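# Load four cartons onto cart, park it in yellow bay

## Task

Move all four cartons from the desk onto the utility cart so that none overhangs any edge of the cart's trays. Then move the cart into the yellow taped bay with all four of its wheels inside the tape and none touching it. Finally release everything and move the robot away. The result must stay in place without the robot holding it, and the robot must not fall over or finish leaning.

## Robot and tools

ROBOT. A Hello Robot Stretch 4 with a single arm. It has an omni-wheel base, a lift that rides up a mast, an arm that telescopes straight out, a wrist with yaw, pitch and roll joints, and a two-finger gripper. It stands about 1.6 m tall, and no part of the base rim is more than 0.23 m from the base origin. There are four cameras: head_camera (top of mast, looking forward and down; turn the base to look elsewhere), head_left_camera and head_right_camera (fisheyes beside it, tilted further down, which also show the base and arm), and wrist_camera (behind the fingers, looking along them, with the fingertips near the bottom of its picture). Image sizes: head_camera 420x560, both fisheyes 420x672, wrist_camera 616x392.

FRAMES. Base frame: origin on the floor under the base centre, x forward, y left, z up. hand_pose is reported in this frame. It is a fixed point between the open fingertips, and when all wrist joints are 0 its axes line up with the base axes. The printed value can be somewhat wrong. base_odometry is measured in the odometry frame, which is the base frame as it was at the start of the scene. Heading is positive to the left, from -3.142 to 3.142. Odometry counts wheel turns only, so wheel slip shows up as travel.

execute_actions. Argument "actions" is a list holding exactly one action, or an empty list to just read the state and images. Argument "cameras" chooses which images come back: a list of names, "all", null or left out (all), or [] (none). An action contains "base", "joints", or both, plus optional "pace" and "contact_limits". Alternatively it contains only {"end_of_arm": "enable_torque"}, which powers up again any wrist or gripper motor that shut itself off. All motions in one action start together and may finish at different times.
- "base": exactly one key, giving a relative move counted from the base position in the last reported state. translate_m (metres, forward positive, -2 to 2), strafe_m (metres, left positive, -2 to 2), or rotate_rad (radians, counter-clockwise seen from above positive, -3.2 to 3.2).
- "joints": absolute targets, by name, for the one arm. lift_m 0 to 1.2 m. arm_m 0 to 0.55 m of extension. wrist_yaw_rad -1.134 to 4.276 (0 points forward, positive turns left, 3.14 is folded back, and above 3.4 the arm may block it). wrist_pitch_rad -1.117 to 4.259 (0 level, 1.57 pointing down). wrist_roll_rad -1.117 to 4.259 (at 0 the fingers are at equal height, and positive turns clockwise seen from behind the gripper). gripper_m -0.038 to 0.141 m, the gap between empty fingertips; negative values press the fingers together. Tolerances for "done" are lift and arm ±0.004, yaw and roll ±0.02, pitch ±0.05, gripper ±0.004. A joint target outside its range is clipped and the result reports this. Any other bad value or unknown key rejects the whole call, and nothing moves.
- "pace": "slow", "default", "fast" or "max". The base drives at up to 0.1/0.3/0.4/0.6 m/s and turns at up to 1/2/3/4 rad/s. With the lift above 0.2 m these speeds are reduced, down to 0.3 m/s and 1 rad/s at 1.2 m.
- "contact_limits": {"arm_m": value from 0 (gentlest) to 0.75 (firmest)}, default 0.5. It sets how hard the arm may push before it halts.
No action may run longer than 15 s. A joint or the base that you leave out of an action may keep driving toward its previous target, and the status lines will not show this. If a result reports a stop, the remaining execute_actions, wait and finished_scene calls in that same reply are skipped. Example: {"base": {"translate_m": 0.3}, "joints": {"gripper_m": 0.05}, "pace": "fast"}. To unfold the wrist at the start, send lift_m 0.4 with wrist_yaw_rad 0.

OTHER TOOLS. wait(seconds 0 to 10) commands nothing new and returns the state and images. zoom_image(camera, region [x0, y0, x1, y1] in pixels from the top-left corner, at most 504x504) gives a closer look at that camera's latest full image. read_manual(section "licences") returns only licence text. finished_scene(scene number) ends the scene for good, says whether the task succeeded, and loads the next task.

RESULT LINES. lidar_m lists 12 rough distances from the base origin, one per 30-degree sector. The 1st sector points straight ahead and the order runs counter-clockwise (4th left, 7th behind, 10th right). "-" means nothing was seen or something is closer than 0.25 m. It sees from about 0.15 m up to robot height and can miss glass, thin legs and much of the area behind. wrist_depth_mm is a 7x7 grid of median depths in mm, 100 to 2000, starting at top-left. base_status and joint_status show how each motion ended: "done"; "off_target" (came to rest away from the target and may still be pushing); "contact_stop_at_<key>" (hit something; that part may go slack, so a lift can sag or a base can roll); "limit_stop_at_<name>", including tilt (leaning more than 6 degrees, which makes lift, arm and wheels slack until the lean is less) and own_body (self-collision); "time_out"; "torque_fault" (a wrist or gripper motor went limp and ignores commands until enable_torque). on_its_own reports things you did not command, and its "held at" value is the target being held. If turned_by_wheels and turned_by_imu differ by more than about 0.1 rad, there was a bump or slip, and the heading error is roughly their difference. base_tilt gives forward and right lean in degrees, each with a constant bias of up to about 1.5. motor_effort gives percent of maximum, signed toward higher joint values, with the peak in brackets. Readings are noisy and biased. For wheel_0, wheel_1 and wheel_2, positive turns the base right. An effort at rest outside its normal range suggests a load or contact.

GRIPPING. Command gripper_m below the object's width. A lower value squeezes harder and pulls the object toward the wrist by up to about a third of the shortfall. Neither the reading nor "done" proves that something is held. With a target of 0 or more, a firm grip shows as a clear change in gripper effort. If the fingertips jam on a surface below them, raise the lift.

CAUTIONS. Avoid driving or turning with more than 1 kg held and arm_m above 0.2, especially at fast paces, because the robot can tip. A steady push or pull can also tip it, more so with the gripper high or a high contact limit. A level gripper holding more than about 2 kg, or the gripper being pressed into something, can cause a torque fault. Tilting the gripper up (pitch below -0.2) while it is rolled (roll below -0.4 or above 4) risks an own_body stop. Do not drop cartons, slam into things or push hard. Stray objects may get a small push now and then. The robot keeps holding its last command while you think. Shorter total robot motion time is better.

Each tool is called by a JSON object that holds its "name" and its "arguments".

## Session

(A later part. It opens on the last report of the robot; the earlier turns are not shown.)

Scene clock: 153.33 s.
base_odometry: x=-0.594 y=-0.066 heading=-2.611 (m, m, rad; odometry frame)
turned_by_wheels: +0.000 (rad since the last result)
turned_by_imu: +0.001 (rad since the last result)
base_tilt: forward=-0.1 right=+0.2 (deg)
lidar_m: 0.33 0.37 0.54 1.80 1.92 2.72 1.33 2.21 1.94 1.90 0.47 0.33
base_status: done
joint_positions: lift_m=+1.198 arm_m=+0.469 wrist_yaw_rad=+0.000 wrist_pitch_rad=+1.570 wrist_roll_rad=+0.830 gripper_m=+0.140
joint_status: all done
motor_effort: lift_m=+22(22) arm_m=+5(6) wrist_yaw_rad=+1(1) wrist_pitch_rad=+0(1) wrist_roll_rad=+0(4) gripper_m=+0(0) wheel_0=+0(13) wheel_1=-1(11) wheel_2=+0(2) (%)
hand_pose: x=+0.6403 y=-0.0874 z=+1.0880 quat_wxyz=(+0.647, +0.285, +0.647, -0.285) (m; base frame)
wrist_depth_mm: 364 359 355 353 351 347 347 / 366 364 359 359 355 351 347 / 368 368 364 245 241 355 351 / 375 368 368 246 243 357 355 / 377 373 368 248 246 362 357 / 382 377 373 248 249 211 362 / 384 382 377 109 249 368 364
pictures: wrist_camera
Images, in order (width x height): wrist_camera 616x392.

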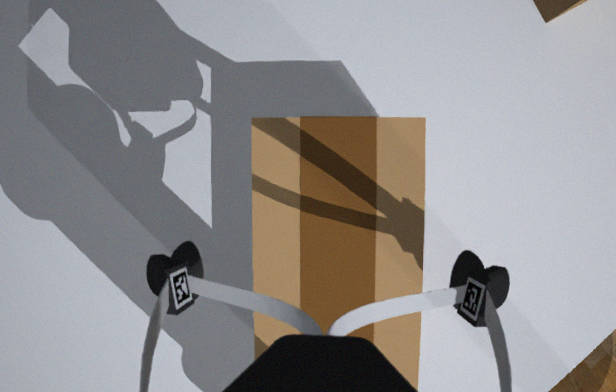

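{"name": "execute_actions", "arguments": {"actions": [{"base":{"strafe_m":-0.008},"joints":{"arm_m":0.462,"lift_m":1.11}}], "cameras": []}}

{"name": "execute_actions", "arguments": {"actions": [{"joints":{"gripper_m":0.03}}], "cameras": []}}

{"name": "execute_actions", "arguments": {"actions": [{"joints":{"lift_m":1.2}}], "cameras": ["wrist_camera"]}}

Scene clock: 161.17 s.
base_odometry: x=-0.598 y=-0.060 heading=-2.612 (m, m, rad; odometry frame)
turned_by_wheels: +0.000 (rad since the last result)
turned_by_imu: +0.001 (rad since the last result)
base_tilt: forward=-0.2 right=+0.1 (deg)
lidar_m: 0.34 0.35 0.54 1.77 1.92 2.77 1.34 2.21 1.93 1.89 0.47 0.34
base_status: done
joint_positions: lift_m=+1.111 arm_m=+0.463 wrist_yaw_rad=-0.001 wrist_pitch_rad=+1.571 wrist_roll_rad=+0.830 gripper_m=+0.140
joint_status: all done
motor_effort: lift_m=+3(22) arm_m=-3(3) wrist_yaw_rad=+3(4) wrist_pitch_rad=-2(10) wrist_roll_rad=-1(1) gripper_m=-1(0) wheel_0=+1(10) wheel_1=-1(9) wheel_2=+0(1) (%)
hand_pose: x=+0.6334 y=-0.0874 z=+1.0009 quat_wxyz=(+0.647, +0.285, +0.647, -0.285) (m; base frame)
wrist_depth_mm: 285 282 279 276 274 272 270 / 287 285 282 279 277 274 272 / 290 286 165 163 162 276 273 / 291 289 167 165 163 279 276 / 294 291 168 166 165 277 278 / 297 294 169 167 166 186 281 / 298 294 170 108 167 283 283
pictures: none
No camera images: the call's "cameras" was empty. Leave "cameras" out to get every camera's image.

Scene clock: 163.27 s.
base_odometry: x=-0.598 y=-0.060 heading=-2.612 (m, m, rad; odometry frame)
turned_by_wheels: +0.000 (rad since the last result)
turned_by_imu: +0.001 (rad since the last result)
base_tilt: forward=+0.0 right=+0.1 (deg)
lidar_m: 0.32 0.37 0.54 1.79 1.94 2.76 1.32 2.22 1.95 1.89 0.47 0.37
base_status: not commanded
joint_positions: lift_m=+1.110 arm_m=+0.463 wrist_yaw_rad=+0.000 wrist_pitch_rad=+1.569 wrist_roll_rad=+0.830 gripper_m=+0.031
joint_status: all done
motor_effort: lift_m=+16(16) arm_m=-3(3) wrist_yaw_rad=+0(2) wrist_pitch_rad=+2(10) wrist_roll_rad=-1(1) gripper_m=-31(28) wheel_0=+1(1) wheel_1=-2(2) wheel_2=+0(0) (%)
hand_pose: x=+0.6339 y=-0.0874 z=+0.9998 quat_wxyz=(+0.648, +0.285, +0.647, -0.285) (m; base frame)
wrist_depth_mm: 273 272 268 266 264 263 259 / 274 273 268 267 265 264 263 / 278 277 152 150 148 266 265 / 281 277 154 151 150 267 267 / 283 281 154 153 151 271 270 / 285 177 156 154 153 167 273 / 290 286 158 109 153 276 -
pictures: none
No camera images: the call's "cameras" was empty. Leave "cameras" out to get every camera's image.

Scene clock: 164.63 s.
base_odometry: x=-0.598 y=-0.060 heading=-2.612 (m, m, rad; odometry frame)
turned_by_wheels: +0.000 (rad since the last result)
turned_by_imu: +0.000 (rad since the last result)
base_tilt: forward=-0.1 right=+0.1 (deg)
lidar_m: 0.34 0.36 0.55 1.80 1.93 2.72 1.33 2.24 1.90 1.89 0.50 0.34
base_status: not commanded
joint_positions: lift_m=+1.198 arm_m=+0.463 wrist_yaw_rad=+0.000 wrist_pitch_rad=+1.569 wrist_roll_rad=+0.830 gripper_m=+0.031
joint_status: all done
joint sent to its limit — the command would take lift_m past its upper limit, so that joint was sent only as far as its limit.
motor_effort: lift_m=+26(25) arm_m=-3(3) wrist_yaw_rad=+1(0) wrist_pitch_rad=+2(2) wrist_roll_rad=-1(0) gripper_m=-29(29) wheel_0=+1(0) wheel_1=-2(2) wheel_2=+0(0) (%)
hand_pose: x=+0.6339 y=-0.0874 z=+1.0876 quat_wxyz=(+0.648, +0.285, +0.647, -0.285) (m; base frame)
wrist_depth_mm: 362 355 355 351 347 345 343 / 362 362 355 351 351 349 345 / 366 364 152 150 148 351 351 / 370 368 153 151 150 353 353 / 375 373 155 153 151 357 357 / 377 178 156 154 153 167 359 / 382 379 158 108 153 366 -
pictures: wrist_camera
Images, in order (width x height): wrist_camera 616x392.

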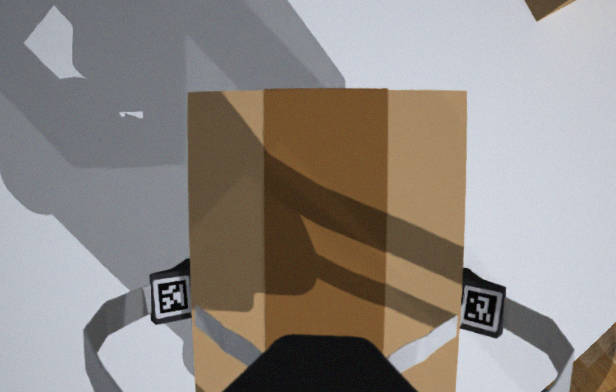

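{"name": "execute_actions", "arguments": {"actions": [{"base":{"translate_m":-0.55},"joints":{"arm_m":0.1}}], "cameras": []}}

{"name": "execute_actions", "arguments": {"actions": [{"base":{"strafe_m":0.339}}], "cameras": []}}

{"name": "execute_actions", "arguments": {"actions": [{"base":{"rotate_rad":-2.84},"joints":{"wrist_roll_rad":0.53}}], "cameras": []}}

{"name": "execute_actions", "arguments": {"actions": [{"base":{"strafe_m":0.197},"joints":{"arm_m":0.4}}], "cameras": []}}

{"name": "execute_actions", "arguments": {"actions": [{"base":{"translate_m":0.4},"joints":{"arm_m":0.55}}], "cameras": ["wrist_camera"]}}

Scene clock: 179.63 s.
base_odometry: x=-0.124 y=+0.218 heading=-2.612 (m, m, rad; odometry frame)
turned_by_wheels: +0.000 (rad since the last result)
turned_by_imu: +0.003 (rad since the last result)
base_tilt: forward=-0.2 right=+0.1 (deg)
lidar_m: 0.88 0.96 1.88 1.82 1.98 2.48 0.75 2.55 1.67 1.85 1.26 0.31
base_status: done
joint_positions: lift_m=+1.198 arm_m=+0.101 wrist_yaw_rad=+0.000 wrist_pitch_rad=+1.570 wrist_roll_rad=+0.830 gripper_m=+0.031
joint_status: all done
motor_effort: lift_m=+26(26) arm_m=-4(5) wrist_yaw_rad=+3(0) wrist_pitch_rad=+2(7) wrist_roll_rad=-1(1) gripper_m=-30(30) wheel_0=-1(8) wheel_1=-3(4) wheel_2=+1(13) (%)
hand_pose: x=+0.2720 y=-0.0874 z=+1.0876 quat_wxyz=(+0.647, +0.285, +0.647, -0.285) (m; base frame)
wrist_depth_mm: 1308 1308 1281 1281 1255 1229 1255 / 1336 1281 1281 1281 1255 1281 1255 / 1308 1308 152 150 148 1281 1255 / 1336 1308 154 151 150 1255 1281 / 1366 1366 155 152 151 1308 1308 / 1397 178 156 154 153 167 1281 / 1366 1366 158 109 153 603 -
pictures: none
No camera images: the call's "cameras" was empty. Leave "cameras" out to get every camera's image.

Scene clock: 182.10 s.
base_odometry: x=+0.048 y=-0.074 heading=-2.612 (m, m, rad; odometry frame)
turned_by_wheels: +0.000 (rad since the last result)
turned_by_imu: +0.001 (rad since the last result)
base_tilt: forward=-0.3 right=+0.0 (deg)
lidar_m: 0.87 1.78 1.52 1.48 1.59 2.29 0.77 0.83 1.98 2.20 1.24 0.33
base_status: done
joint_positions: lift_m=+1.198 arm_m=+0.101 wrist_yaw_rad=+0.000 wrist_pitch_rad=+1.569 wrist_roll_rad=+0.830 gripper_m=+0.031
joint_status: not commanded
motor_effort: lift_m=+26(26) arm_m=-4(4) wrist_yaw_rad=+2(2) wrist_pitch_rad=+2(3) wrist_roll_rad=+0(0) gripper_m=-28(28) wheel_0=-2(10) wheel_1=+1(11) wheel_2=+0(0) (%)
hand_pose: x=+0.2720 y=-0.0874 z=+1.0876 quat_wxyz=(+0.648, +0.285, +0.647, -0.285) (m; base frame)
wrist_depth_mm: 1308 1281 1255 1308 1281 1281 1229 / 1308 1308 1308 1281 1281 1281 1255 / 1366 1308 152 150 148 1255 1281 / 1336 1336 154 151 150 1281 1281 / 1336 1366 155 152 151 1281 1308 / 1366 178 156 154 152 167 1308 / 1397 1397 158 109 153 591 -
pictures: none
No camera images: the call's "cameras" was empty. Leave "cameras" out to get every camera's image.

Scene clock: 186.23 s.
base_odometry: x=+0.048 y=-0.074 heading=+0.832 (m, m, rad; odometry frame)
turned_by_wheels: -2.839 (rad since the last result)
turned_by_imu: -2.919 (rad since the last result)
base_tilt: forward=-0.1 right=+0.0 (deg)
lidar_m: 0.76 1.04 1.98 2.23 1.01 0.91 0.88 1.70 1.52 1.51 1.81 2.39
base_status: done
joint_positions: lift_m=+1.198 arm_m=+0.101 wrist_yaw_rad=+0.000 wrist_pitch_rad=+1.569 wrist_roll_rad=+0.530 gripper_m=+0.031
joint_status: all done
motor_effort: lift_m=+26(26) arm_m=-4(4) wrist_yaw_rad=+1(1) wrist_pitch_rad=+3(4) wrist_roll_rad=-3(7) gripper_m=-30(30) wheel_0=+2(6) wheel_1=+2(12) wheel_2=+3(8) (%)
hand_pose: x=+0.2721 y=-0.0874 z=+1.0876 quat_wxyz=(+0.683, +0.185, +0.682, -0.185) (m; base frame)
wrist_depth_mm: 1308 1160 1281 1281 1229 1229 1255 / 1308 1308 1281 1281 1281 1255 1255 / 1308 1336 152 150 148 1281 1281 / 1336 1336 153 151 150 1308 1255 / 1336 1366 155 153 151 1308 1281 / 1366 178 156 154 153 167 1281 / 1366 1366 158 109 153 1308 -
pictures: none
No camera images: the call's "cameras" was empty. Leave "cameras" out to get every camera's image.

Scene clock: 188.23 s.
base_odometry: x=-0.098 y=+0.059 heading=+0.832 (m, m, rad; odometry frame)
turned_by_wheels: +0.000 (rad since the last result)
turned_by_imu: +0.001 (rad since the last result)
base_tilt: forward=-0.2 right=+0.1 (deg)
lidar_m: 0.41 1.96 1.81 2.03 0.98 0.84 0.84 1.89 1.70 1.68 2.02 0.62
base_status: done
joint_positions: lift_m=+1.198 arm_m=+0.399 wrist_yaw_rad=+0.000 wrist_pitch_rad=+1.569 wrist_roll_rad=+0.530 gripper_m=+0.031
joint_status: all done
motor_effort: lift_m=+26(26) arm_m=+4(3) wrist_yaw_rad=+1(0) wrist_pitch_rad=+2(6) wrist_roll_rad=-2(2) gripper_m=-31(29) wheel_0=-1(9) wheel_1=+2(9) wheel_2=+0(2) (%)
hand_pose: x=+0.5706 y=-0.0874 z=+1.0876 quat_wxyz=(+0.683, +0.185, +0.682, -0.185) (m; base frame)
wrist_depth_mm: 1308 820 831 820 1255 1229 1255 / 1336 1281 1060 1138 1229 1255 1229 / 1336 1336 152 150 148 1281 1281 / 1366 1366 153 151 150 1308 1308 / 1336 1336 155 153 151 1308 1281 / 1366 178 156 154 153 167 1308 / 1397 1397 158 109 153 1336 -
pictures: none
No camera images: the call's "cameras" was empty. Leave "cameras" out to get every camera's image.

Scene clock: 191.03 s.
base_odometry: x=+0.171 y=+0.354 heading=+0.832 (m, m, rad; odometry frame)
turned_by_wheels: +0.000 (rad since the last result)
turned_by_imu: +0.000 (rad since the last result)
base_tilt: forward=-0.1 right=-0.1 (deg)
lidar_m: 0.44 1.86 1.58 1.89 1.41 1.24 1.22 2.04 1.83 1.82 2.19 0.41
base_status: done
joint_positions: lift_m=+1.198 arm_m=+0.547 wrist_yaw_rad=+0.000 wrist_pitch_rad=+1.569 wrist_roll_rad=+0.530 gripper_m=+0.031
joint_status: all done
joint sent to its limit — the command would take arm_m past its upper limit, so that joint was sent only as far as its limit.
motor_effort: lift_m=+25(26) arm_m=+4(5) wrist_yaw_rad=+1(2) wrist_pitch_rad=+2(4) wrist_roll_rad=-2(2) gripper_m=-29(31) wheel_0=+2(8) wheel_1=+3(9) wheel_2=-1(13) (%)
hand_pose: x=+0.7179 y=-0.0874 z=+1.0877 quat_wxyz=(+0.683, +0.185, +0.682, -0.185) (m; base frame)
wrist_depth_mm: 1281 1308 504 504 496 496 488 / 1336 1336 508 504 500 500 496 / 1336 1308 152 150 148 389 384 / 1366 1336 154 151 150 392 387 / 1366 1336 155 152 151 394 394 / 1366 178 156 154 153 167 397 / 1397 1366 158 109 153 452 -
pictures: wrist_camera
Images, in order (width x height): wrist_camera 616x392.

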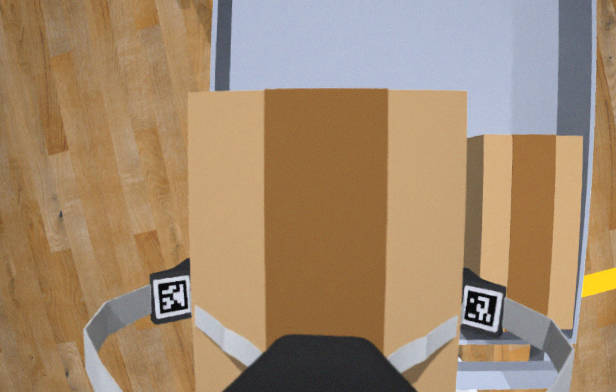

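{"name": "execute_actions", "arguments": {"actions": [{"joints":{"lift_m":0.96}}], "cameras": ["wrist_camera"]}}

Scene clock: 197.33 s.
base_odometry: x=+0.171 y=+0.354 heading=+0.832 (m, m, rad; odometry frame)
turned_by_wheels: +0.000 (rad since the last result)
turned_by_imu: +0.002 (rad since the last result)
base_tilt: forward=-0.1 right=+0.1 (deg)
lidar_m: 0.46 1.83 1.61 1.90 1.39 1.23 1.24 2.08 1.83 1.83 2.16 0.42
base_status: not commanded
joint_positions: lift_m=+0.960 arm_m=+0.547 wrist_yaw_rad=+0.000 wrist_pitch_rad=+1.569 wrist_roll_rad=+0.530 gripper_m=+0.031
joint_status: all done
motor_effort: lift_m=+17(24) arm_m=+4(4) wrist_yaw_rad=+1(1) wrist_pitch_rad=+2(2) wrist_roll_rad=-2(2) gripper_m=-31(28) wheel_0=+2(2) wheel_1=+3(3) wheel_2=-1(1) (%)
hand_pose: x=+0.7179 y=-0.0874 z=+0.8498 quat_wxyz=(+0.683, +0.185, +0.682, -0.185) (m; base frame)
wrist_depth_mm: 1060 246 276 272 268 266 264 / 1098 250 276 273 271 268 266 / 1098 253 153 150 149 271 268 / 1098 257 154 151 150 273 272 / 1098 258 155 153 151 277 273 / 1118 178 156 154 153 167 255 / 1118 256 158 109 153 282 -
pictures: wrist_camera
Images, in order (width x height): wrist_camera 616x392.

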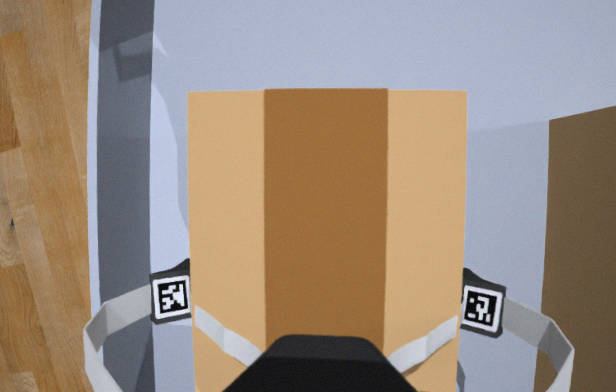

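{"name": "execute_actions", "arguments": {"actions": [{"joints":{"gripper_m":0.13}}], "cameras": []}}

{"name": "execute_actions", "arguments": {"actions": [{"joints":{"lift_m":1.2}}], "cameras": ["wrist_camera"]}}

Scene clock: 202.67 s.
base_odometry: x=+0.171 y=+0.354 heading=+0.832 (m, m, rad; odometry frame)
turned_by_wheels: +0.000 (rad since the last result)
turned_by_imu: +0.002 (rad since the last result)
base_tilt: forward=-0.1 right=+0.0 (deg)
lidar_m: 0.47 1.83 1.61 1.92 1.40 1.21 1.27 2.04 1.79 1.83 2.20 0.42
base_status: not commanded
joint_positions: lift_m=+0.960 arm_m=+0.547 wrist_yaw_rad=+0.000 wrist_pitch_rad=+1.573 wrist_roll_rad=+0.530 gripper_m=+0.130
joint_status: all done
motor_effort: lift_m=+11(16) arm_m=+4(5) wrist_yaw_rad=+2(2) wrist_pitch_rad=-9(10) wrist_roll_rad=+0(0) gripper_m=+1(29) wheel_0=+1(2) wheel_1=+3(3) wheel_2=+0(1) (%)
hand_pose: x=+0.7166 y=-0.0874 z=+0.8502 quat_wxyz=(+0.682, +0.185, +0.683, -0.185) (m; base frame)
wrist_depth_mm: 1078 260 285 282 279 277 276 / 1098 265 286 283 281 278 277 / 1118 270 172 169 168 281 274 / 1118 273 173 171 170 285 276 / 1118 256 174 172 171 285 274 / 1138 238 176 173 172 208 271 / 1138 264 178 109 174 290 268
pictures: none
No camera images: the call's "cameras" was empty. Leave "cameras" out to get every camera's image.

Scene clock: 204.73 s.
base_odometry: x=+0.171 y=+0.354 heading=+0.832 (m, m, rad; odometry frame)
turned_by_wheels: +0.000 (rad since the last result)
turned_by_imu: +0.001 (rad since the last result)
base_tilt: forward=-0.1 right=+0.0 (deg)
lidar_m: 0.44 1.79 1.61 1.92 1.43 1.22 1.23 2.06 1.81 1.82 2.16 0.42
base_status: not commanded
joint_positions: lift_m=+1.198 arm_m=+0.547 wrist_yaw_rad=+0.000 wrist_pitch_rad=+1.570 wrist_roll_rad=+0.530 gripper_m=+0.130
joint_status: all done
joint sent to its limit — the command would take lift_m past its upper limit, so that joint was sent only as far as its limit.
motor_effort: lift_m=+22(24) arm_m=+4(4) wrist_yaw_rad=+1(1) wrist_pitch_rad=+1(10) wrist_roll_rad=+0(0) gripper_m=+0(4) wheel_0=+2(2) wheel_1=+3(3) wheel_2=+0(0) (%)
hand_pose: x=+0.7178 y=-0.0874 z=+1.0879 quat_wxyz=(+0.683, +0.185, +0.682, -0.185) (m; base frame)
wrist_depth_mm: 1308 1308 512 504 504 500 492 / 1366 1308 517 508 508 504 496 / 1336 1308 521 508 508 504 392 / 1366 1366 521 402 512 394 389 / 1336 1336 530 404 517 397 394 / 1397 1366 473 407 410 221 402 / 1430 1397 1336 109 459 455 466
pictures: wrist_camera
Images, in order (width x height): wrist_camera 616x392.

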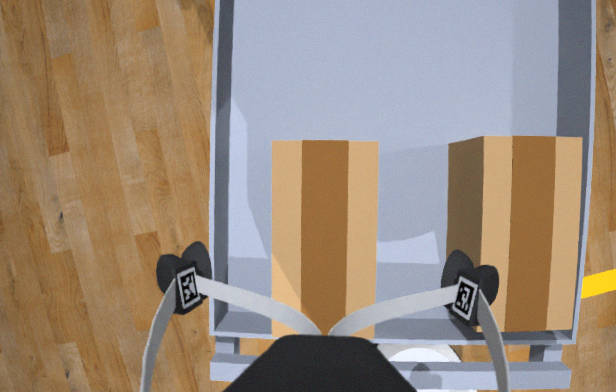

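{"name": "execute_actions", "arguments": {"actions": [{"base":{"translate_m":-0.4},"joints":{"arm_m":0.1,"wrist_roll_rad":0.0,"gripper_m":0.14},"pace":"fast"}], "cameras": []}}

{"name": "execute_actions", "arguments": {"actions": [{"base":{"strafe_m":-0.197},"pace":"fast"}], "cameras": []}}

{"name": "execute_actions", "arguments": {"actions": [{"base":{"rotate_rad":2.84},"pace":"fast"}], "cameras": []}}

{"name": "execute_actions", "arguments": {"actions": [{"base":{"strafe_m":-0.7},"pace":"fast"}], "cameras": []}}

{"name": "execute_actions", "arguments": {"actions": [{"base":{"translate_m":0.55},"joints":{"arm_m":0.4},"pace":"fast"}], "cameras": ["wrist_camera","head_camera"]}}

Scene clock: 216.63 s.
base_odometry: x=-0.098 y=+0.059 heading=+0.832 (m, m, rad; odometry frame)
turned_by_wheels: +0.000 (rad since the last result)
turned_by_imu: +0.002 (rad since the last result)
base_tilt: forward=-0.2 right=+0.1 (deg)
lidar_m: 0.81 1.94 1.82 2.03 0.95 0.82 0.84 1.92 1.67 1.68 2.06 0.81
base_status: done
joint_positions: lift_m=+1.198 arm_m=+0.101 wrist_yaw_rad=+0.000 wrist_pitch_rad=+1.570 wrist_roll_rad=+0.000 gripper_m=+0.140
joint_status: all done
motor_effort: lift_m=+22(22) arm_m=-4(7) wrist_yaw_rad=+2(0) wrist_pitch_rad=+0(2) wrist_roll_rad=-3(8) gripper_m=-2(1) wheel_0=-3(6) wheel_1=-2(8) wheel_2=-1(11) (%)
hand_pose: x=+0.2718 y=-0.0874 z=+1.0879 quat_wxyz=(+0.707, +0.000, +0.707, +0.000) (m; base frame)
wrist_depth_mm: 1336 1281 1281 1281 1281 1229 1229 / 1336 1308 1308 1308 1255 1255 1205 / 1366 1336 1281 1281 1281 1255 1229 / 1366 1366 1336 1308 1281 1281 1255 / 1397 1336 1308 1098 1336 1308 1281 / 1397 1397 1118 1098 1308 213 1308 / 1397 1397 1366 109 1308 1336 1281
pictures: none
No camera images: the call's "cameras" was empty. Leave "cameras" out to get every camera's image.

Scene clock: 218.57 s.
base_odometry: x=+0.048 y=-0.074 heading=+0.832 (m, m, rad; odometry frame)
turned_by_wheels: +0.000 (rad since the last result)
turned_by_imu: +0.000 (rad since the last result)
base_tilt: forward=-0.1 right=-0.1 (deg)
lidar_m: 0.76 0.97 1.99 2.23 1.03 0.90 0.93 1.71 1.51 1.50 1.82 1.27
base_status: done
joint_positions: lift_m=+1.198 arm_m=+0.101 wrist_yaw_rad=+0.000 wrist_pitch_rad=+1.570 wrist_roll_rad=+0.000 gripper_m=+0.140
joint_status: not commanded
motor_effort: lift_m=+22(22) arm_m=-4(4) wrist_yaw_rad=+2(2) wrist_pitch_rad=+0(0) wrist_roll_rad=-2(2) gripper_m=+0(2) wheel_0=+1(8) wheel_1=-3(10) wheel_2=+0(0) (%)
hand_pose: x=+0.2718 y=-0.0874 z=+1.0879 quat_wxyz=(+0.707, +0.000, +0.707, +0.000) (m; base frame)
wrist_depth_mm: 1336 1308 1281 1281 1281 1229 1229 / 1336 1308 1336 1281 1281 1255 1255 / 1366 1336 1308 1308 1281 1255 1255 / 1366 1336 1336 1308 1336 1308 1255 / 1366 1336 1308 1098 1308 1281 1281 / 1366 1366 1118 1098 1308 211 1308 / 1397 1366 1366 109 1308 1336 1308
pictures: none
No camera images: the call's "cameras" was empty. Leave "cameras" out to get every camera's image.

Scene clock: 222.70 s.
base_odometry: x=+0.048 y=-0.074 heading=-2.612 (m, m, rad; odometry frame)
turned_by_wheels: +2.839 (rad since the last result)
turned_by_imu: +2.922 (rad since the last result)
base_tilt: forward=-0.2 right=+0.2 (deg)
lidar_m: 0.91 1.80 1.52 1.49 1.60 2.28 0.77 0.82 2.00 2.19 1.25 0.94
base_status: done
joint_positions: lift_m=+1.198 arm_m=+0.101 wrist_yaw_rad=+0.000 wrist_pitch_rad=+1.570 wrist_roll_rad=+0.000 gripper_m=+0.140
joint_status: not commanded
motor_effort: lift_m=+22(22) arm_m=-4(4) wrist_yaw_rad=+2(2) wrist_pitch_rad=+0(1) wrist_roll_rad=-2(2) gripper_m=-1(1) wheel_0=-4(7) wheel_1=-3(4) wheel_2=-5(7) (%)
hand_pose: x=+0.2718 y=-0.0874 z=+1.0879 quat_wxyz=(+0.707, +0.000, +0.707, +0.000) (m; base frame)
wrist_depth_mm: 1336 1308 1308 1281 1281 1229 1255 / 1336 1308 1308 1281 1281 1255 1255 / 1366 1336 1308 1308 1255 1308 1255 / 1336 1366 1308 1336 1308 1281 1281 / 1397 1397 1308 1118 1308 1308 1308 / 1397 1397 1138 1098 1336 211 1281 / 1397 1397 1366 109 1336 1336 1308
pictures: none
No camera images: the call's "cameras" was empty. Leave "cameras" out to get every camera's image.

Scene clock: 226.37 s.
base_odometry: x=-0.306 y=+0.530 heading=-2.612 (m, m, rad; odometry frame)
turned_by_wheels: +0.000 (rad since the last result)
turned_by_imu: +0.000 (rad since the last result)
base_tilt: forward=-0.2 right=+0.0 (deg)
lidar_m: 0.86 0.91 2.27 2.18 2.29 0.87 0.87 1.69 1.31 1.49 1.60 0.91
base_status: done
joint_positions: lift_m=+1.198 arm_m=+0.101 wrist_yaw_rad=+0.000 wrist_pitch_rad=+1.570 wrist_roll_rad=+0.000 gripper_m=+0.140
joint_status: not commanded
motor_effort: lift_m=+22(22) arm_m=-4(4) wrist_yaw_rad=+2(2) wrist_pitch_rad=+0(0) wrist_roll_rad=-2(2) gripper_m=-2(0) wheel_0=+2(11) wheel_1=+0(8) wheel_2=+0(4) (%)
hand_pose: x=+0.2718 y=-0.0874 z=+1.0879 quat_wxyz=(+0.707, +0.000, +0.707, +0.000) (m; base frame)
wrist_depth_mm: 1308 1308 1308 1281 1255 1255 1229 / 1336 1336 1281 1281 1281 1255 1229 / 1366 1336 1308 1308 1281 1281 1255 / 1336 1336 1308 1308 1281 1281 1281 / 1366 1397 1366 1118 1308 1308 1281 / 1397 1366 1138 1118 1308 211 1308 / 1430 1397 1366 109 1336 1308 1308
pictures: none
No camera images: the call's "cameras" was empty. Leave "cameras" out to get every camera's image.

Scene clock: 229.67 s.
base_odometry: x=-0.780 y=+0.252 heading=-2.612 (m, m, rad; odometry frame)
turned_by_wheels: +0.000 (rad since the last result)
turned_by_imu: +0.000 (rad since the last result)
base_tilt: forward=-0.2 right=-0.1 (deg)
lidar_m: 0.30 0.33 0.51 2.15 2.30 1.41 1.42 1.71 1.56 1.51 0.46 0.32
base_status: done
joint_positions: lift_m=+1.198 arm_m=+0.399 wrist_yaw_rad=+0.000 wrist_pitch_rad=+1.570 wrist_roll_rad=+0.000 gripper_m=+0.140
joint_status: all done
motor_effort: lift_m=+22(22) arm_m=+4(6) wrist_yaw_rad=+1(2) wrist_pitch_rad=+1(0) wrist_roll_rad=-2(3) gripper_m=+1(1) wheel_0=+3(7) wheel_1=+2(3) wheel_2=-3(12) (%)
hand_pose: x=+0.5704 y=-0.0874 z=+1.0879 quat_wxyz=(+0.707, +0.000, +0.707, +0.000) (m; base frame)
wrist_depth_mm: 366 362 357 296 351 345 343 / 370 364 362 242 238 347 347 / 375 370 248 244 240 238 237 / 379 373 368 246 242 240 349 / 382 377 370 368 362 242 353 / 384 382 377 370 364 211 359 / 389 382 379 109 368 366 364
pictures: head_camera, wrist_camera
Images, in order (width x height): head_camera 420x560, wrist_camera 616x392.

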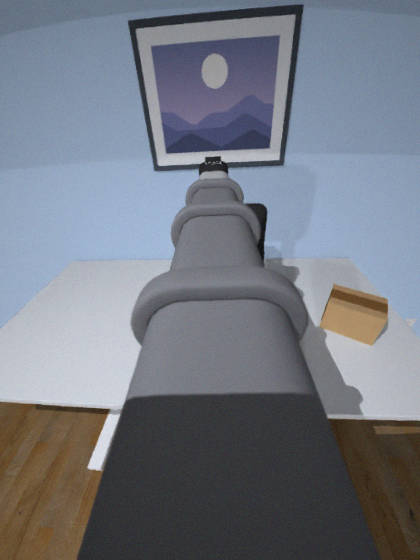

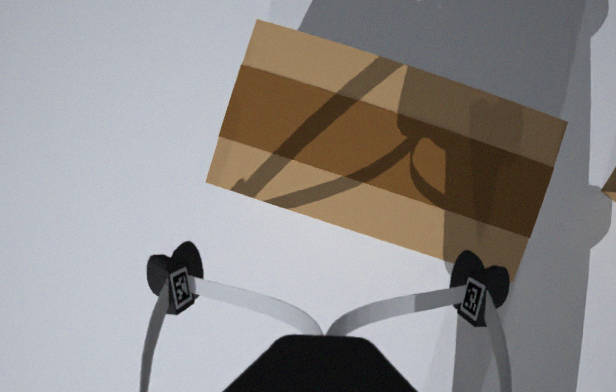

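{"name": "execute_actions", "arguments": {"actions": [{"base":{"strafe_m":-0.042},"joints":{"arm_m":0.486,"wrist_roll_rad":1.845}}], "cameras": ["wrist_camera"]}}

Scene clock: 238.10 s.
base_odometry: x=-0.801 y=+0.289 heading=-2.612 (m, m, rad; odometry frame)
turned_by_wheels: +0.000 (rad since the last result)
turned_by_imu: +0.001 (rad since the last result)
base_tilt: forward=-0.1 right=+0.1 (deg)
lidar_m: 0.30 0.34 0.51 2.21 2.35 1.42 1.44 1.65 1.53 1.46 0.45 0.34
base_status: done
joint_positions: lift_m=+1.198 arm_m=+0.485 wrist_yaw_rad=+0.000 wrist_pitch_rad=+1.570 wrist_roll_rad=+1.845 gripper_m=+0.140
joint_status: all done
motor_effort: lift_m=+22(22) arm_m=+5(5) wrist_yaw_rad=+1(1) wrist_pitch_rad=+0(0) wrist_roll_rad=+0(5) gripper_m=+1(0) wheel_0=+2(11) wheel_1=-3(14) wheel_2=+0(2) (%)
hand_pose: x=+0.6563 y=-0.0874 z=+1.0879 quat_wxyz=(+0.427, +0.564, +0.427, -0.563) (m; base frame)
wrist_depth_mm: 368 364 362 357 355 351 349 / 368 368 362 359 357 355 353 / 370 368 364 245 243 357 353 / 373 370 366 246 244 357 357 / 375 373 368 247 247 359 359 / 379 375 373 249 248 212 362 / 382 377 373 109 248 366 364
pictures: wrist_camera
Images, in order (width x height): wrist_camera 616x392.

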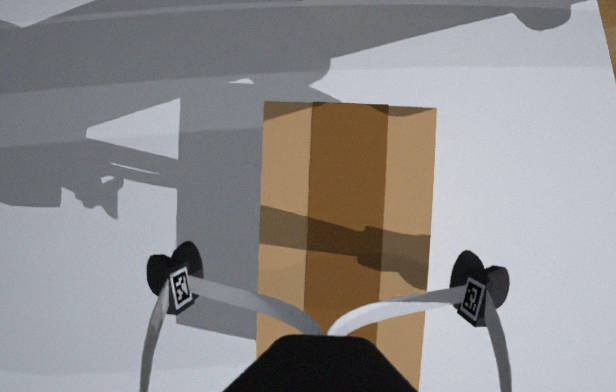

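{"name": "execute_actions", "arguments": {"actions": [{"base":{"strafe_m":0.005},"joints":{"arm_m":0.47}}], "cameras": []}}

{"name": "execute_actions", "arguments": {"actions": [{"joints":{"lift_m":1.11}}], "cameras": []}}

{"name": "execute_actions", "arguments": {"actions": [{"joints":{"gripper_m":0.03}}], "cameras": []}}

{"name": "execute_actions", "arguments": {"actions": [{"joints":{"lift_m":1.2}}], "cameras": ["wrist_camera"]}}

Scene clock: 246.33 s.
base_odometry: x=-0.799 y=+0.284 heading=-2.612 (m, m, rad; odometry frame)
turned_by_wheels: +0.000 (rad since the last result)
turned_by_imu: +0.001 (rad since the last result)
base_tilt: forward=-0.2 right=+0.0 (deg)
lidar_m: 0.32 0.34 0.49 2.21 2.34 1.42 1.42 1.61 1.54 1.50 0.43 0.33
base_status: done
joint_positions: lift_m=+1.198 arm_m=+0.471 wrist_yaw_rad=+0.000 wrist_pitch_rad=+1.570 wrist_roll_rad=+1.845 gripper_m=+0.140
joint_status: all done
motor_effort: lift_m=+22(22) arm_m=-5(6) wrist_yaw_rad=+1(1) wrist_pitch_rad=+1(1) wrist_roll_rad=+0(0) gripper_m=+0(1) wheel_0=+0(7) wheel_1=-2(7) wheel_2=+0(1) (%)
hand_pose: x=+0.6420 y=-0.0874 z=+1.0879 quat_wxyz=(+0.427, +0.564, +0.427, -0.563) (m; base frame)
wrist_depth_mm: 366 364 357 357 353 351 349 / 366 366 362 359 357 353 351 / 373 368 366 245 243 357 355 / 373 370 366 246 246 357 357 / 377 370 368 249 248 359 359 / 377 375 251 249 247 212 362 / 377 375 375 109 368 366 364
pictures: none
No camera images: the call's "cameras" was empty. Leave "cameras" out to get every camera's image.

Scene clock: 247.73 s.
base_odometry: x=-0.799 y=+0.284 heading=-2.612 (m, m, rad; odometry frame)
turned_by_wheels: +0.000 (rad since the last result)
turned_by_imu: +0.000 (rad since the last result)
base_tilt: forward=-0.2 right=+0.0 (deg)
lidar_m: 0.30 0.34 0.51 2.18 2.33 1.42 1.42 1.63 1.53 1.48 0.45 0.32
base_status: not commanded
joint_positions: lift_m=+1.111 arm_m=+0.471 wrist_yaw_rad=+0.000 wrist_pitch_rad=+1.570 wrist_roll_rad=+1.845 gripper_m=+0.140
joint_status: all done
motor_effort: lift_m=+3(21) arm_m=-4(4) wrist_yaw_rad=+3(2) wrist_pitch_rad=-1(2) wrist_roll_rad=+0(0) gripper_m=-2(1) wheel_0=+0(0) wheel_1=-1(2) wheel_2=+0(0) (%)
hand_pose: x=+0.6417 y=-0.0874 z=+1.0009 quat_wxyz=(+0.427, +0.564, +0.427, -0.564) (m; base frame)
wrist_depth_mm: 287 285 281 278 277 273 272 / 289 286 166 163 162 274 272 / 290 287 167 164 163 276 274 / 291 289 167 165 163 277 277 / 293 290 168 167 165 278 278 / 296 294 170 167 166 188 279 / 300 297 171 109 167 285 281
pictures: none
No camera images: the call's "cameras" was empty. Leave "cameras" out to get every camera's image.

Scene clock: 249.83 s.
base_odometry: x=-0.799 y=+0.284 heading=-2.612 (m, m, rad; odometry frame)
turned_by_wheels: +0.000 (rad since the last result)
turned_by_imu: +0.001 (rad since the last result)
base_tilt: forward=-0.2 right=+0.0 (deg)
lidar_m: 0.30 0.36 0.51 2.20 2.34 1.43 1.43 1.65 1.51 1.50 0.43 0.34
base_status: not commanded
joint_positions: lift_m=+1.110 arm_m=+0.471 wrist_yaw_rad=+0.000 wrist_pitch_rad=+1.570 wrist_roll_rad=+1.845 gripper_m=+0.031
joint_status: all done
motor_effort: lift_m=+14(14) arm_m=-4(4) wrist_yaw_rad=+1(0) wrist_pitch_rad=+1(7) wrist_roll_rad=-1(0) gripper_m=-28(28) wheel_0=+1(0) wheel_1=-1(1) wheel_2=+0(0) (%)
hand_pose: x=+0.6419 y=-0.0874 z=+1.0000 quat_wxyz=(+0.427, +0.564, +0.427, -0.563) (m; base frame)
wrist_depth_mm: 276 274 273 271 270 267 265 / 278 277 152 150 149 267 267 / 279 279 153 151 150 268 270 / 283 279 154 152 150 271 271 / 286 283 155 153 151 273 272 / 285 177 156 154 153 167 274 / 289 285 158 109 153 278 -
pictures: none
No camera images: the call's "cameras" was empty. Leave "cameras" out to get every camera's image.

Scene clock: 251.20 s.
base_odometry: x=-0.799 y=+0.284 heading=-2.612 (m, m, rad; odometry frame)
turned_by_wheels: +0.000 (rad since the last result)
turned_by_imu: +0.000 (rad since the last result)
base_tilt: forward=-0.2 right=+0.1 (deg)
lidar_m: 0.29 0.35 0.51 2.20 2.36 1.38 1.44 1.63 1.52 1.48 0.46 0.33
base_status: not commanded
joint_positions: lift_m=+1.198 arm_m=+0.471 wrist_yaw_rad=+0.000 wrist_pitch_rad=+1.570 wrist_roll_rad=+1.845 gripper_m=+0.031
joint_status: all done
joint sent to its limit — the command would take lift_m past its upper limit, so that joint was sent only as far as its limit.
motor_effort: lift_m=+23(24) arm_m=-4(4) wrist_yaw_rad=+1(1) wrist_pitch_rad=+1(2) wrist_roll_rad=+0(1) gripper_m=-28(31) wheel_0=+0(0) wheel_1=-1(1) wheel_2=+0(0) (%)
hand_pose: x=+0.6419 y=-0.0874 z=+1.0878 quat_wxyz=(+0.427, +0.564, +0.427, -0.563) (m; base frame)
wrist_depth_mm: 366 364 359 355 355 351 351 / 366 362 153 150 149 351 351 / 368 368 153 151 150 355 353 / 373 370 154 152 151 355 357 / 375 373 155 153 152 362 359 / 379 177 156 154 152 167 362 / 382 375 157 108 153 366 -
pictures: wrist_camera
Images, in order (width x height): wrist_camera 616x392.

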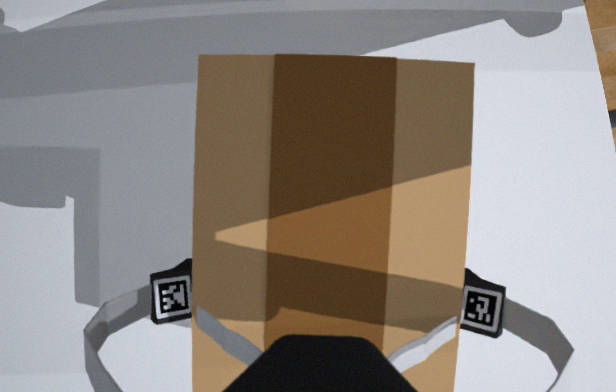

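{"name": "execute_actions", "arguments": {"actions": [{"base":{"translate_m":-0.55},"joints":{"arm_m":0.1}}], "cameras": []}}

{"name": "execute_actions", "arguments": {"actions": [{"base":{"strafe_m":0.737}}], "cameras": []}}

{"name": "execute_actions", "arguments": {"actions": [{"base":{"rotate_rad":-2.84},"joints":{"wrist_roll_rad":0.53}}], "cameras": []}}

{"name": "execute_actions", "arguments": {"actions": [{"base":{"strafe_m":0.08}}], "cameras": []}}

{"name": "execute_actions", "arguments": {"actions": [{"base":{"translate_m":0.6},"joints":{"arm_m":0.55}}], "cameras": ["wrist_camera"]}}

Scene clock: 274.13 s.
base_odometry: x=-0.324 y=+0.562 heading=-2.613 (m, m, rad; odometry frame)
turned_by_wheels: +0.000 (rad since the last result)
turned_by_imu: +0.003 (rad since the last result)
base_tilt: forward=-0.1 right=+0.1 (deg)
lidar_m: 0.25 0.94 2.30 2.22 2.36 0.87 0.88 1.60 1.31 1.47 1.56 0.25
base_status: done
joint_positions: lift_m=+1.198 arm_m=+0.101 wrist_yaw_rad=+0.000 wrist_pitch_rad=+1.570 wrist_roll_rad=+1.845 gripper_m=+0.031
joint_status: all done
motor_effort: lift_m=+23(23) arm_m=-4(5) wrist_yaw_rad=+2(0) wrist_pitch_rad=+0(2) wrist_roll_rad=+0(0) gripper_m=-28(30) wheel_0=-4(7) wheel_1=-2(7) wheel_2=+1(13) (%)
hand_pose: x=+0.2719 y=-0.0874 z=+1.0878 quat_wxyz=(+0.427, +0.564, +0.427, -0.563) (m; base frame)
wrist_depth_mm: 1308 1281 1308 1308 1281 1281 1229 / 1308 1336 152 150 149 1281 1255 / 1336 1366 153 151 150 591 904 / 1336 1308 154 152 150 1255 1281 / 1366 1336 156 153 151 1308 1281 / 1366 177 156 154 153 167 1281 / 1366 1366 157 109 153 1308 -
pictures: none
No camera images: the call's "cameras" was empty. Leave "cameras" out to get every camera's image.

Scene clock: 277.90 s.
base_odometry: x=+0.048 y=-0.075 heading=-2.613 (m, m, rad; odometry frame)
turned_by_wheels: +0.000 (rad since the last result)
turned_by_imu: +0.002 (rad since the last result)
base_tilt: forward=-0.1 right=-0.1 (deg)
lidar_m: 0.25 1.81 1.54 1.46 1.61 2.30 0.75 0.78 1.99 2.21 1.25 0.25
base_status: done
joint_positions: lift_m=+1.198 arm_m=+0.101 wrist_yaw_rad=+0.000 wrist_pitch_rad=+1.570 wrist_roll_rad=+1.845 gripper_m=+0.031
joint_status: not commanded
motor_effort: lift_m=+23(23) arm_m=-4(5) wrist_yaw_rad=+2(2) wrist_pitch_rad=+1(0) wrist_roll_rad=+0(0) gripper_m=-29(27) wheel_0=-2(9) wheel_1=+1(11) wheel_2=+0(0) (%)
hand_pose: x=+0.2719 y=-0.0874 z=+1.0878 quat_wxyz=(+0.427, +0.564, +0.427, -0.563) (m; base frame)
wrist_depth_mm: 1308 1308 1281 1308 1281 1281 1255 / 1308 1281 153 150 148 1281 1255 / 1336 1281 153 151 150 597 917 / 1336 1336 154 152 151 1281 1281 / 1336 1336 156 153 152 1308 1308 / 1336 178 156 154 153 167 1308 / 1366 1336 157 109 153 1336 -
pictures: none
No camera images: the call's "cameras" was empty. Leave "cameras" out to get every camera's image.

Scene clock: 282.03 s.
base_odometry: x=+0.048 y=-0.075 heading=+0.831 (m, m, rad; odometry frame)
turned_by_wheels: -2.839 (rad since the last result)
turned_by_imu: -2.919 (rad since the last result)
base_tilt: forward=-0.2 right=+0.1 (deg)
lidar_m: 0.75 1.00 2.00 2.22 1.03 0.90 0.91 1.69 1.50 1.49 1.78 0.33
base_status: done
joint_positions: lift_m=+1.198 arm_m=+0.101 wrist_yaw_rad=+0.000 wrist_pitch_rad=+1.570 wrist_roll_rad=+0.530 gripper_m=+0.031
joint_status: all done
motor_effort: lift_m=+23(23) arm_m=-5(4) wrist_yaw_rad=+2(2) wrist_pitch_rad=+1(1) wrist_roll_rad=-2(7) gripper_m=-28(27) wheel_0=+2(5) wheel_1=+3(10) wheel_2=+3(8) (%)
hand_pose: x=+0.2719 y=-0.0874 z=+1.0878 quat_wxyz=(+0.683, +0.185, +0.682, -0.185) (m; base frame)
wrist_depth_mm: 1336 1182 1281 1281 1281 1281 1229 / 1308 1308 153 150 148 1281 1255 / 1366 1308 154 151 150 1281 1255 / 1336 1336 154 152 151 1281 1255 / 1366 1336 155 153 151 1308 1308 / 1366 178 156 154 153 167 1281 / 1397 1366 158 109 153 1336 -
pictures: none
No camera images: the call's "cameras" was empty. Leave "cameras" out to get every camera's image.

Scene clock: 283.37 s.
base_odometry: x=-0.012 y=-0.021 heading=+0.831 (m, m, rad; odometry frame)
turned_by_wheels: +0.000 (rad since the last result)
turned_by_imu: +0.001 (rad since the last result)
base_tilt: forward=-0.1 right=+0.0 (deg)
lidar_m: 0.77 2.11 1.90 2.14 0.98 0.87 0.88 1.78 1.58 1.61 1.90 0.35
base_status: done
joint_positions: lift_m=+1.198 arm_m=+0.101 wrist_yaw_rad=+0.000 wrist_pitch_rad=+1.570 wrist_roll_rad=+0.530 gripper_m=+0.031
joint_status: not commanded
motor_effort: lift_m=+23(23) arm_m=-4(5) wrist_yaw_rad=+1(1) wrist_pitch_rad=+0(1) wrist_roll_rad=-3(2) gripper_m=-28(28) wheel_0=+0(10) wheel_1=+2(9) wheel_2=+0(4) (%)
hand_pose: x=+0.2719 y=-0.0874 z=+1.0878 quat_wxyz=(+0.683, +0.185, +0.682, -0.185) (m; base frame)
wrist_depth_mm: 1336 1255 1281 1281 1281 1229 1255 / 1336 1336 153 150 148 1281 1281 / 1336 1308 153 151 150 1255 1255 / 1366 1336 154 153 150 1281 1281 / 1366 1336 155 153 152 1281 1281 / 1366 178 156 154 153 167 1281 / 1397 1397 158 109 153 1336 -
pictures: none
No camera images: the call's "cameras" was empty. Leave "cameras" out to get every camera's image.

Scene clock: 286.83 s.
base_odometry: x=+0.393 y=+0.423 heading=+0.831 (m, m, rad; odometry frame)
turned_by_wheels: +0.000 (rad since the last result)
turned_by_imu: +0.000 (rad since the last result)
base_tilt: forward=-0.1 right=+0.0 (deg)
lidar_m: 0.25 0.30 1.62 1.96 1.70 1.46 1.49 1.98 1.76 1.76 2.13 0.25
base_status: done
joint_positions: lift_m=+1.198 arm_m=+0.547 wrist_yaw_rad=+0.000 wrist_pitch_rad=+1.570 wrist_roll_rad=+0.530 gripper_m=+0.031
joint_status: all done
joint sent to its limit — the command would take arm_m past its upper limit, so that joint was sent only as far as its limit.
motor_effort: lift_m=+23(23) arm_m=+4(4) wrist_yaw_rad=+1(2) wrist_pitch_rad=+1(1) wrist_roll_rad=-2(2) gripper_m=-29(27) wheel_0=+3(9) wheel_1=+3(11) wheel_2=-3(12) (%)
hand_pose: x=+0.7178 y=-0.0874 z=+1.0879 quat_wxyz=(+0.683, +0.185, +0.682, -0.185) (m; base frame)
wrist_depth_mm: 1336 1281 1255 492 488 492 469 / 1336 1308 153 150 148 496 492 / 1336 1308 153 151 149 500 500 / 1336 1308 154 152 150 508 500 / 1397 1336 155 153 151 512 496 / 1397 178 156 154 153 167 484 / 1397 1366 158 109 153 404 -
pictures: wrist_camera
Images, in order (width x height): wrist_camera 616x392.

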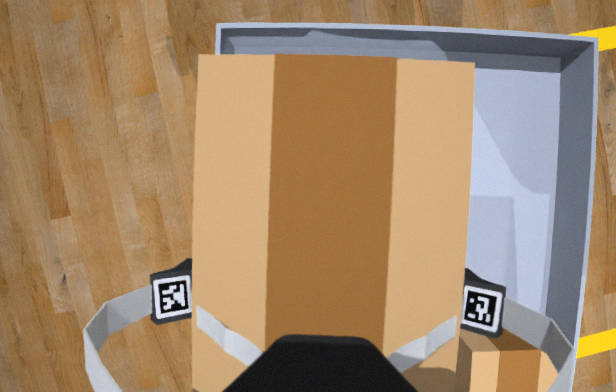

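{"name": "execute_actions", "arguments": {"actions": [{"base":{"translate_m":0.04}}], "cameras": []}}

{"name": "execute_actions", "arguments": {"actions": [{"joints":{"lift_m":0.96}}], "cameras": ["wrist_camera"]}}

Scene clock: 295.60 s.
base_odometry: x=+0.420 y=+0.452 heading=+0.831 (m, m, rad; odometry frame)
turned_by_wheels: +0.000 (rad since the last result)
turned_by_imu: +0.001 (rad since the last result)
base_tilt: forward=-0.2 right=+0.0 (deg)
lidar_m: 0.25 0.25 1.62 1.64 1.70 1.50 1.54 2.00 1.76 1.78 2.14 0.25
base_status: done
joint_positions: lift_m=+1.198 arm_m=+0.547 wrist_yaw_rad=+0.000 wrist_pitch_rad=+1.570 wrist_roll_rad=+0.530 gripper_m=+0.031
joint_status: not commanded
motor_effort: lift_m=+23(23) arm_m=+4(5) wrist_yaw_rad=+1(0) wrist_pitch_rad=+1(1) wrist_roll_rad=-2(2) gripper_m=-29(28) wheel_0=+3(5) wheel_1=+2(6) wheel_2=-4(12) (%)
hand_pose: x=+0.7177 y=-0.0874 z=+1.0879 quat_wxyz=(+0.683, +0.185, +0.682, -0.185) (m; base frame)
wrist_depth_mm: 1281 1308 1281 1281 1255 1255 1229 / 1308 1308 152 150 149 430 500 / 1308 1336 153 151 150 500 504 / 1366 1308 154 151 151 508 508 / 1366 1336 155 153 151 512 512 / 1336 178 156 154 152 167 512 / 1366 1366 158 109 153 462 -
pictures: none
No camera images: the call's "cameras" was empty. Leave "cameras" out to get every camera's image.

Scene clock: 297.67 s.
base_odometry: x=+0.420 y=+0.452 heading=+0.831 (m, m, rad; odometry frame)
turned_by_wheels: +0.000 (rad since the last result)
turned_by_imu: +0.001 (rad since the last result)
base_tilt: forward=-0.1 right=+0.1 (deg)
lidar_m: 0.25 0.25 1.63 1.65 1.71 1.47 1.52 1.99 1.77 1.78 2.12 0.25
base_status: not commanded
joint_positions: lift_m=+0.960 arm_m=+0.547 wrist_yaw_rad=+0.000 wrist_pitch_rad=+1.570 wrist_roll_rad=+0.530 gripper_m=+0.031
joint_status: all done
motor_effort: lift_m=+14(23) arm_m=+4(4) wrist_yaw_rad=+1(1) wrist_pitch_rad=+1(1) wrist_roll_rad=-2(1) gripper_m=-31(29) wheel_0=+3(3) wheel_1=+2(2) wheel_2=-4(4) (%)
hand_pose: x=+0.7177 y=-0.0874 z=+0.8500 quat_wxyz=(+0.683, +0.185, +0.682, -0.185) (m; base frame)
wrist_depth_mm: 1078 1060 276 274 272 267 266 / 1098 252 152 150 148 270 268 / 1098 256 153 151 149 272 271 / 1098 260 154 152 151 276 274 / 1138 262 155 153 151 278 276 / 1138 178 156 154 152 167 278 / 1138 262 157 109 153 283 -
pictures: wrist_camera
Images, in order (width x height): wrist_camera 616x392.

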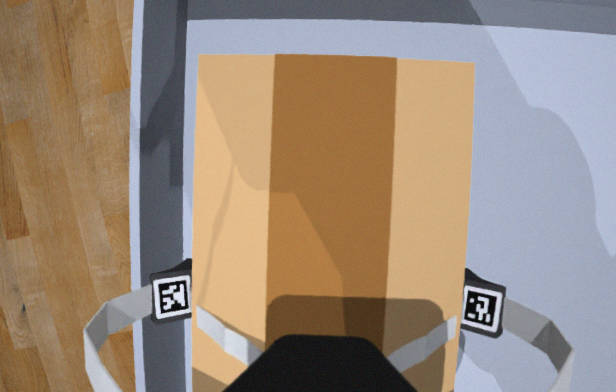

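Resting on the tray. Release.

{"name": "execute_actions", "arguments": {"actions": [{"joints":{"gripper_m":0.14}}], "cameras": []}}

{"name": "execute_actions", "arguments": {"actions": [{"joints":{"lift_m":1.2}}], "cameras": []}}

{"name": "execute_actions", "arguments": {"actions": [{"base":{"translate_m":-0.64},"joints":{"arm_m":0.1}}], "cameras": []}}

{"name": "execute_actions", "arguments": {"actions": [{"base":{"rotate_rad":2.84}}], "cameras": []}}

{"name": "execute_actions", "arguments": {"actions": [{"base":{"strafe_m":-1.15}}], "cameras": []}}

{"name": "execute_actions", "arguments": {"actions": [{"base":{"translate_m":0.55},"joints":{"arm_m":0.3}}], "cameras": ["wrist_camera","head_camera"]}}

Scene clock: 309.10 s.
base_odometry: x=+0.420 y=+0.452 heading=+0.831 (m, m, rad; odometry frame)
turned_by_wheels: +0.000 (rad since the last result)
turned_by_imu: +0.002 (rad since the last result)
base_tilt: forward=-0.3 right=+0.0 (deg)
lidar_m: 0.25 0.26 1.64 1.64 1.74 1.50 1.51 2.00 1.77 1.76 2.15 0.25
base_status: not commanded
joint_positions: lift_m=+0.960 arm_m=+0.547 wrist_yaw_rad=-0.002 wrist_pitch_rad=+1.575 wrist_roll_rad=+0.530 gripper_m=+0.140
joint_status: all done
motor_effort: lift_m=+12(14) arm_m=+5(5) wrist_yaw_rad=+6(6) wrist_pitch_rad=-14(14) wrist_roll_rad=-2(2) gripper_m=+1(27) wheel_0=+3(2) wheel_1=+2(2) wheel_2=-4(4) (%)
hand_pose: x=+0.7161 y=-0.0874 z=+0.8502 quat_wxyz=(+0.681, +0.185, +0.684, -0.186) (m; base frame)
wrist_depth_mm: 1098 1060 285 282 281 277 274 / 1098 1098 276 168 167 279 277 / 1098 1078 172 169 167 281 278 / 1098 1098 173 170 169 285 282 / 1118 1118 174 172 171 285 285 / 1118 1098 176 173 172 206 287 / 1160 1118 177 109 173 291 290
pictures: none
No camera images: the call's "cameras" was empty. Leave "cameras" out to get every camera's image.

Scene clock: 311.17 s.
base_odometry: x=+0.420 y=+0.452 heading=+0.831 (m, m, rad; odometry frame)
turned_by_wheels: +0.000 (rad since the last result)
turned_by_imu: +0.001 (rad since the last result)
base_tilt: forward=+0.0 right=+0.0 (deg)
lidar_m: 0.25 0.25 1.63 1.70 1.70 1.46 1.50 2.01 1.76 1.78 2.13 0.25
base_status: not commanded
joint_positions: lift_m=+1.198 arm_m=+0.547 wrist_yaw_rad=+0.000 wrist_pitch_rad=+1.570 wrist_roll_rad=+0.530 gripper_m=+0.140
joint_status: all done
joint sent to its limit — the command would take lift_m past its upper limit, so that joint was sent only as far as its limit.
motor_effort: lift_m=+22(24) arm_m=+4(4) wrist_yaw_rad=+2(6) wrist_pitch_rad=+0(14) wrist_roll_rad=-1(1) gripper_m=+0(2) wheel_0=+2(2) wheel_1=+2(2) wheel_2=-4(4) (%)
hand_pose: x=+0.7177 y=-0.0874 z=+1.0879 quat_wxyz=(+0.683, +0.185, +0.682, -0.185) (m; base frame)
wrist_depth_mm: 1308 1281 1308 1281 1281 1255 1255 / 1366 1336 1281 508 508 500 500 / 1336 1336 1308 399 512 508 504 / 1366 1336 1336 402 512 512 508 / 1366 1366 525 407 517 508 508 / 1366 1366 462 407 521 212 512 / 1366 1366 1366 109 530 477 466
pictures: none
No camera images: the call's "cameras" was empty. Leave "cameras" out to get every camera's image.

Scene clock: 314.80 s.
base_odometry: x=-0.012 y=-0.021 heading=+0.831 (m, m, rad; odometry frame)
turned_by_wheels: +0.000 (rad since the last result)
turned_by_imu: +0.002 (rad since the last result)
base_tilt: forward=-0.1 right=+0.0 (deg)
lidar_m: 0.78 2.11 1.93 2.14 1.00 0.88 0.89 1.79 1.59 1.60 1.92 1.01
base_status: done
joint_positions: lift_m=+1.198 arm_m=+0.101 wrist_yaw_rad=+0.000 wrist_pitch_rad=+1.570 wrist_roll_rad=+0.530 gripper_m=+0.140
joint_status: all done
motor_effort: lift_m=+21(22) arm_m=-4(7) wrist_yaw_rad=+2(1) wrist_pitch_rad=+0(0) wrist_roll_rad=-1(2) gripper_m=+0(0) wheel_0=-2(7) wheel_1=-1(6) wheel_2=+1(12) (%)
hand_pose: x=+0.2718 y=-0.0874 z=+1.0880 quat_wxyz=(+0.683, +0.185, +0.682, -0.185) (m; base frame)
wrist_depth_mm: 1308 1281 1336 1281 1255 1255 1229 / 1336 1336 1308 1308 1281 1255 1255 / 1336 1336 1308 1308 1281 1281 1281 / 1336 1336 1336 1308 1308 1255 1255 / 1366 1366 1308 1098 1118 1281 1308 / 1366 1336 1366 1138 1042 212 1308 / 1366 1366 1366 109 759 1308 1308
pictures: none
No camera images: the call's "cameras" was empty. Leave "cameras" out to get every camera's image.

Scene clock: 318.93 s.
base_odometry: x=-0.012 y=-0.021 heading=-2.613 (m, m, rad; odometry frame)
turned_by_wheels: +2.839 (rad since the last result)
turned_by_imu: +2.922 (rad since the last result)
base_tilt: forward=-0.1 right=+0.1 (deg)
lidar_m: 0.87 1.78 1.61 1.58 1.69 2.40 0.79 0.92 1.91 2.14 1.21 0.92
base_status: done
joint_positions: lift_m=+1.198 arm_m=+0.101 wrist_yaw_rad=+0.000 wrist_pitch_rad=+1.570 wrist_roll_rad=+0.530 gripper_m=+0.140
joint_status: not commanded
motor_effort: lift_m=+21(22) arm_m=-4(4) wrist_yaw_rad=+2(2) wrist_pitch_rad=+0(0) wrist_roll_rad=-1(1) gripper_m=+0(1) wheel_0=-3(7) wheel_1=-2(8) wheel_2=-4(9) (%)
hand_pose: x=+0.2719 y=-0.0874 z=+1.0880 quat_wxyz=(+0.683, +0.185, +0.682, -0.185) (m; base frame)
wrist_depth_mm: 1336 1308 1308 1308 1255 1229 1229 / 1336 1308 1308 1281 1281 1255 1255 / 1336 1308 1336 1308 1281 1255 1255 / 1366 1308 1336 1308 1308 1281 1281 / 1366 1366 1308 1098 1118 1281 1308 / 1366 1397 1336 1118 1042 212 1281 / 1366 1336 1366 108 750 1336 1308
pictures: none
No camera images: the call's "cameras" was empty. Leave "cameras" out to get every camera's image.

Scene clock: 324.10 s.
base_odometry: x=-0.592 y=+0.972 heading=-2.613 (m, m, rad; odometry frame)
turned_by_wheels: +0.000 (rad since the last result)
turned_by_imu: +0.000 (rad since the last result)
base_tilt: forward=-0.2 right=+0.0 (deg)
lidar_m: 0.80 0.89 1.29 2.73 1.22 1.12 2.50 0.93 0.87 0.98 1.03 1.46
base_status: done
joint_positions: lift_m=+1.198 arm_m=+0.101 wrist_yaw_rad=+0.000 wrist_pitch_rad=+1.570 wrist_roll_rad=+0.530 gripper_m=+0.140
joint_status: not commanded
motor_effort: lift_m=+22(22) arm_m=-4(5) wrist_yaw_rad=+2(2) wrist_pitch_rad=+0(1) wrist_roll_rad=-1(2) gripper_m=-2(1) wheel_0=+1(11) wheel_1=-2(12) wheel_2=+0(4) (%)
hand_pose: x=+0.2719 y=-0.0874 z=+1.0880 quat_wxyz=(+0.683, +0.185, +0.682, -0.185) (m; base frame)
wrist_depth_mm: 1308 1308 1281 1281 1281 1281 1205 / 1308 1336 1281 1281 1255 1255 1229 / 1336 1308 1281 1308 1308 1281 1255 / 1366 1336 1336 1308 1308 1281 1281 / 1366 1308 1336 1118 1118 1308 1281 / 1397 1366 1336 1118 1042 213 1308 / 1366 1366 1336 109 741 1308 1308
pictures: none
No camera images: the call's "cameras" was empty. Leave "cameras" out to get every camera's image.

Scene clock: 327.43 s.
base_odometry: x=-1.067 y=+0.695 heading=-2.613 (m, m, rad; odometry frame)
turned_by_wheels: +0.000 (rad since the last result)
turned_by_imu: +0.000 (rad since the last result)
base_tilt: forward=-0.2 right=+0.0 (deg)
lidar_m: 0.25 0.28 0.43 1.45 2.85 1.60 3.06 1.34 1.02 1.00 1.05 0.29
base_status: done
joint_positions: lift_m=+1.198 arm_m=+0.299 wrist_yaw_rad=+0.000 wrist_pitch_rad=+1.570 wrist_roll_rad=+0.530 gripper_m=+0.140
joint_status: all done
motor_effort: lift_m=+21(22) arm_m=+4(5) wrist_yaw_rad=+1(2) wrist_pitch_rad=+1(0) wrist_roll_rad=-1(1) gripper_m=-1(2) wheel_0=+3(6) wheel_1=+2(6) wheel_2=-3(12) (%)
hand_pose: x=+0.4704 y=-0.0874 z=+1.0880 quat_wxyz=(+0.683, +0.185, +0.682, -0.185) (m; base frame)
wrist_depth_mm: 366 359 359 1281 1255 1255 1229 / 368 366 364 1281 1281 1229 1229 / 373 368 362 362 1281 1255 1255 / 253 253 366 362 1281 1308 1255 / 257 254 370 368 1308 1281 1281 / 384 274 377 370 368 212 1281 / 387 382 379 109 370 1308 1308
pictures: head_camera, wrist_camera
Images, in order (width x height): head_camera 420x560, wrist_camera 616x392.

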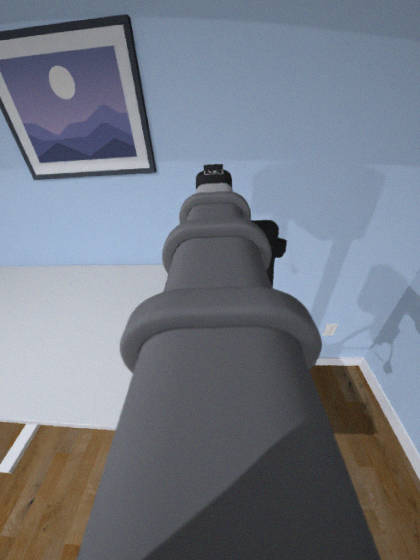

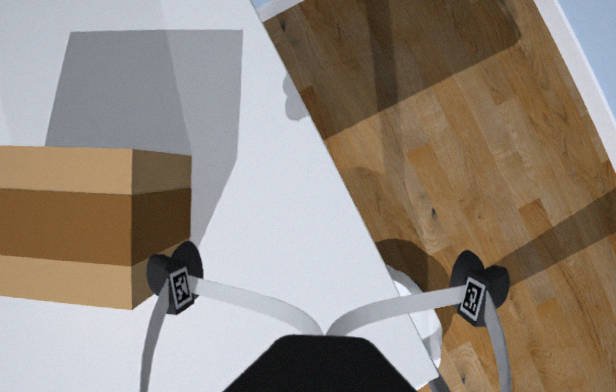

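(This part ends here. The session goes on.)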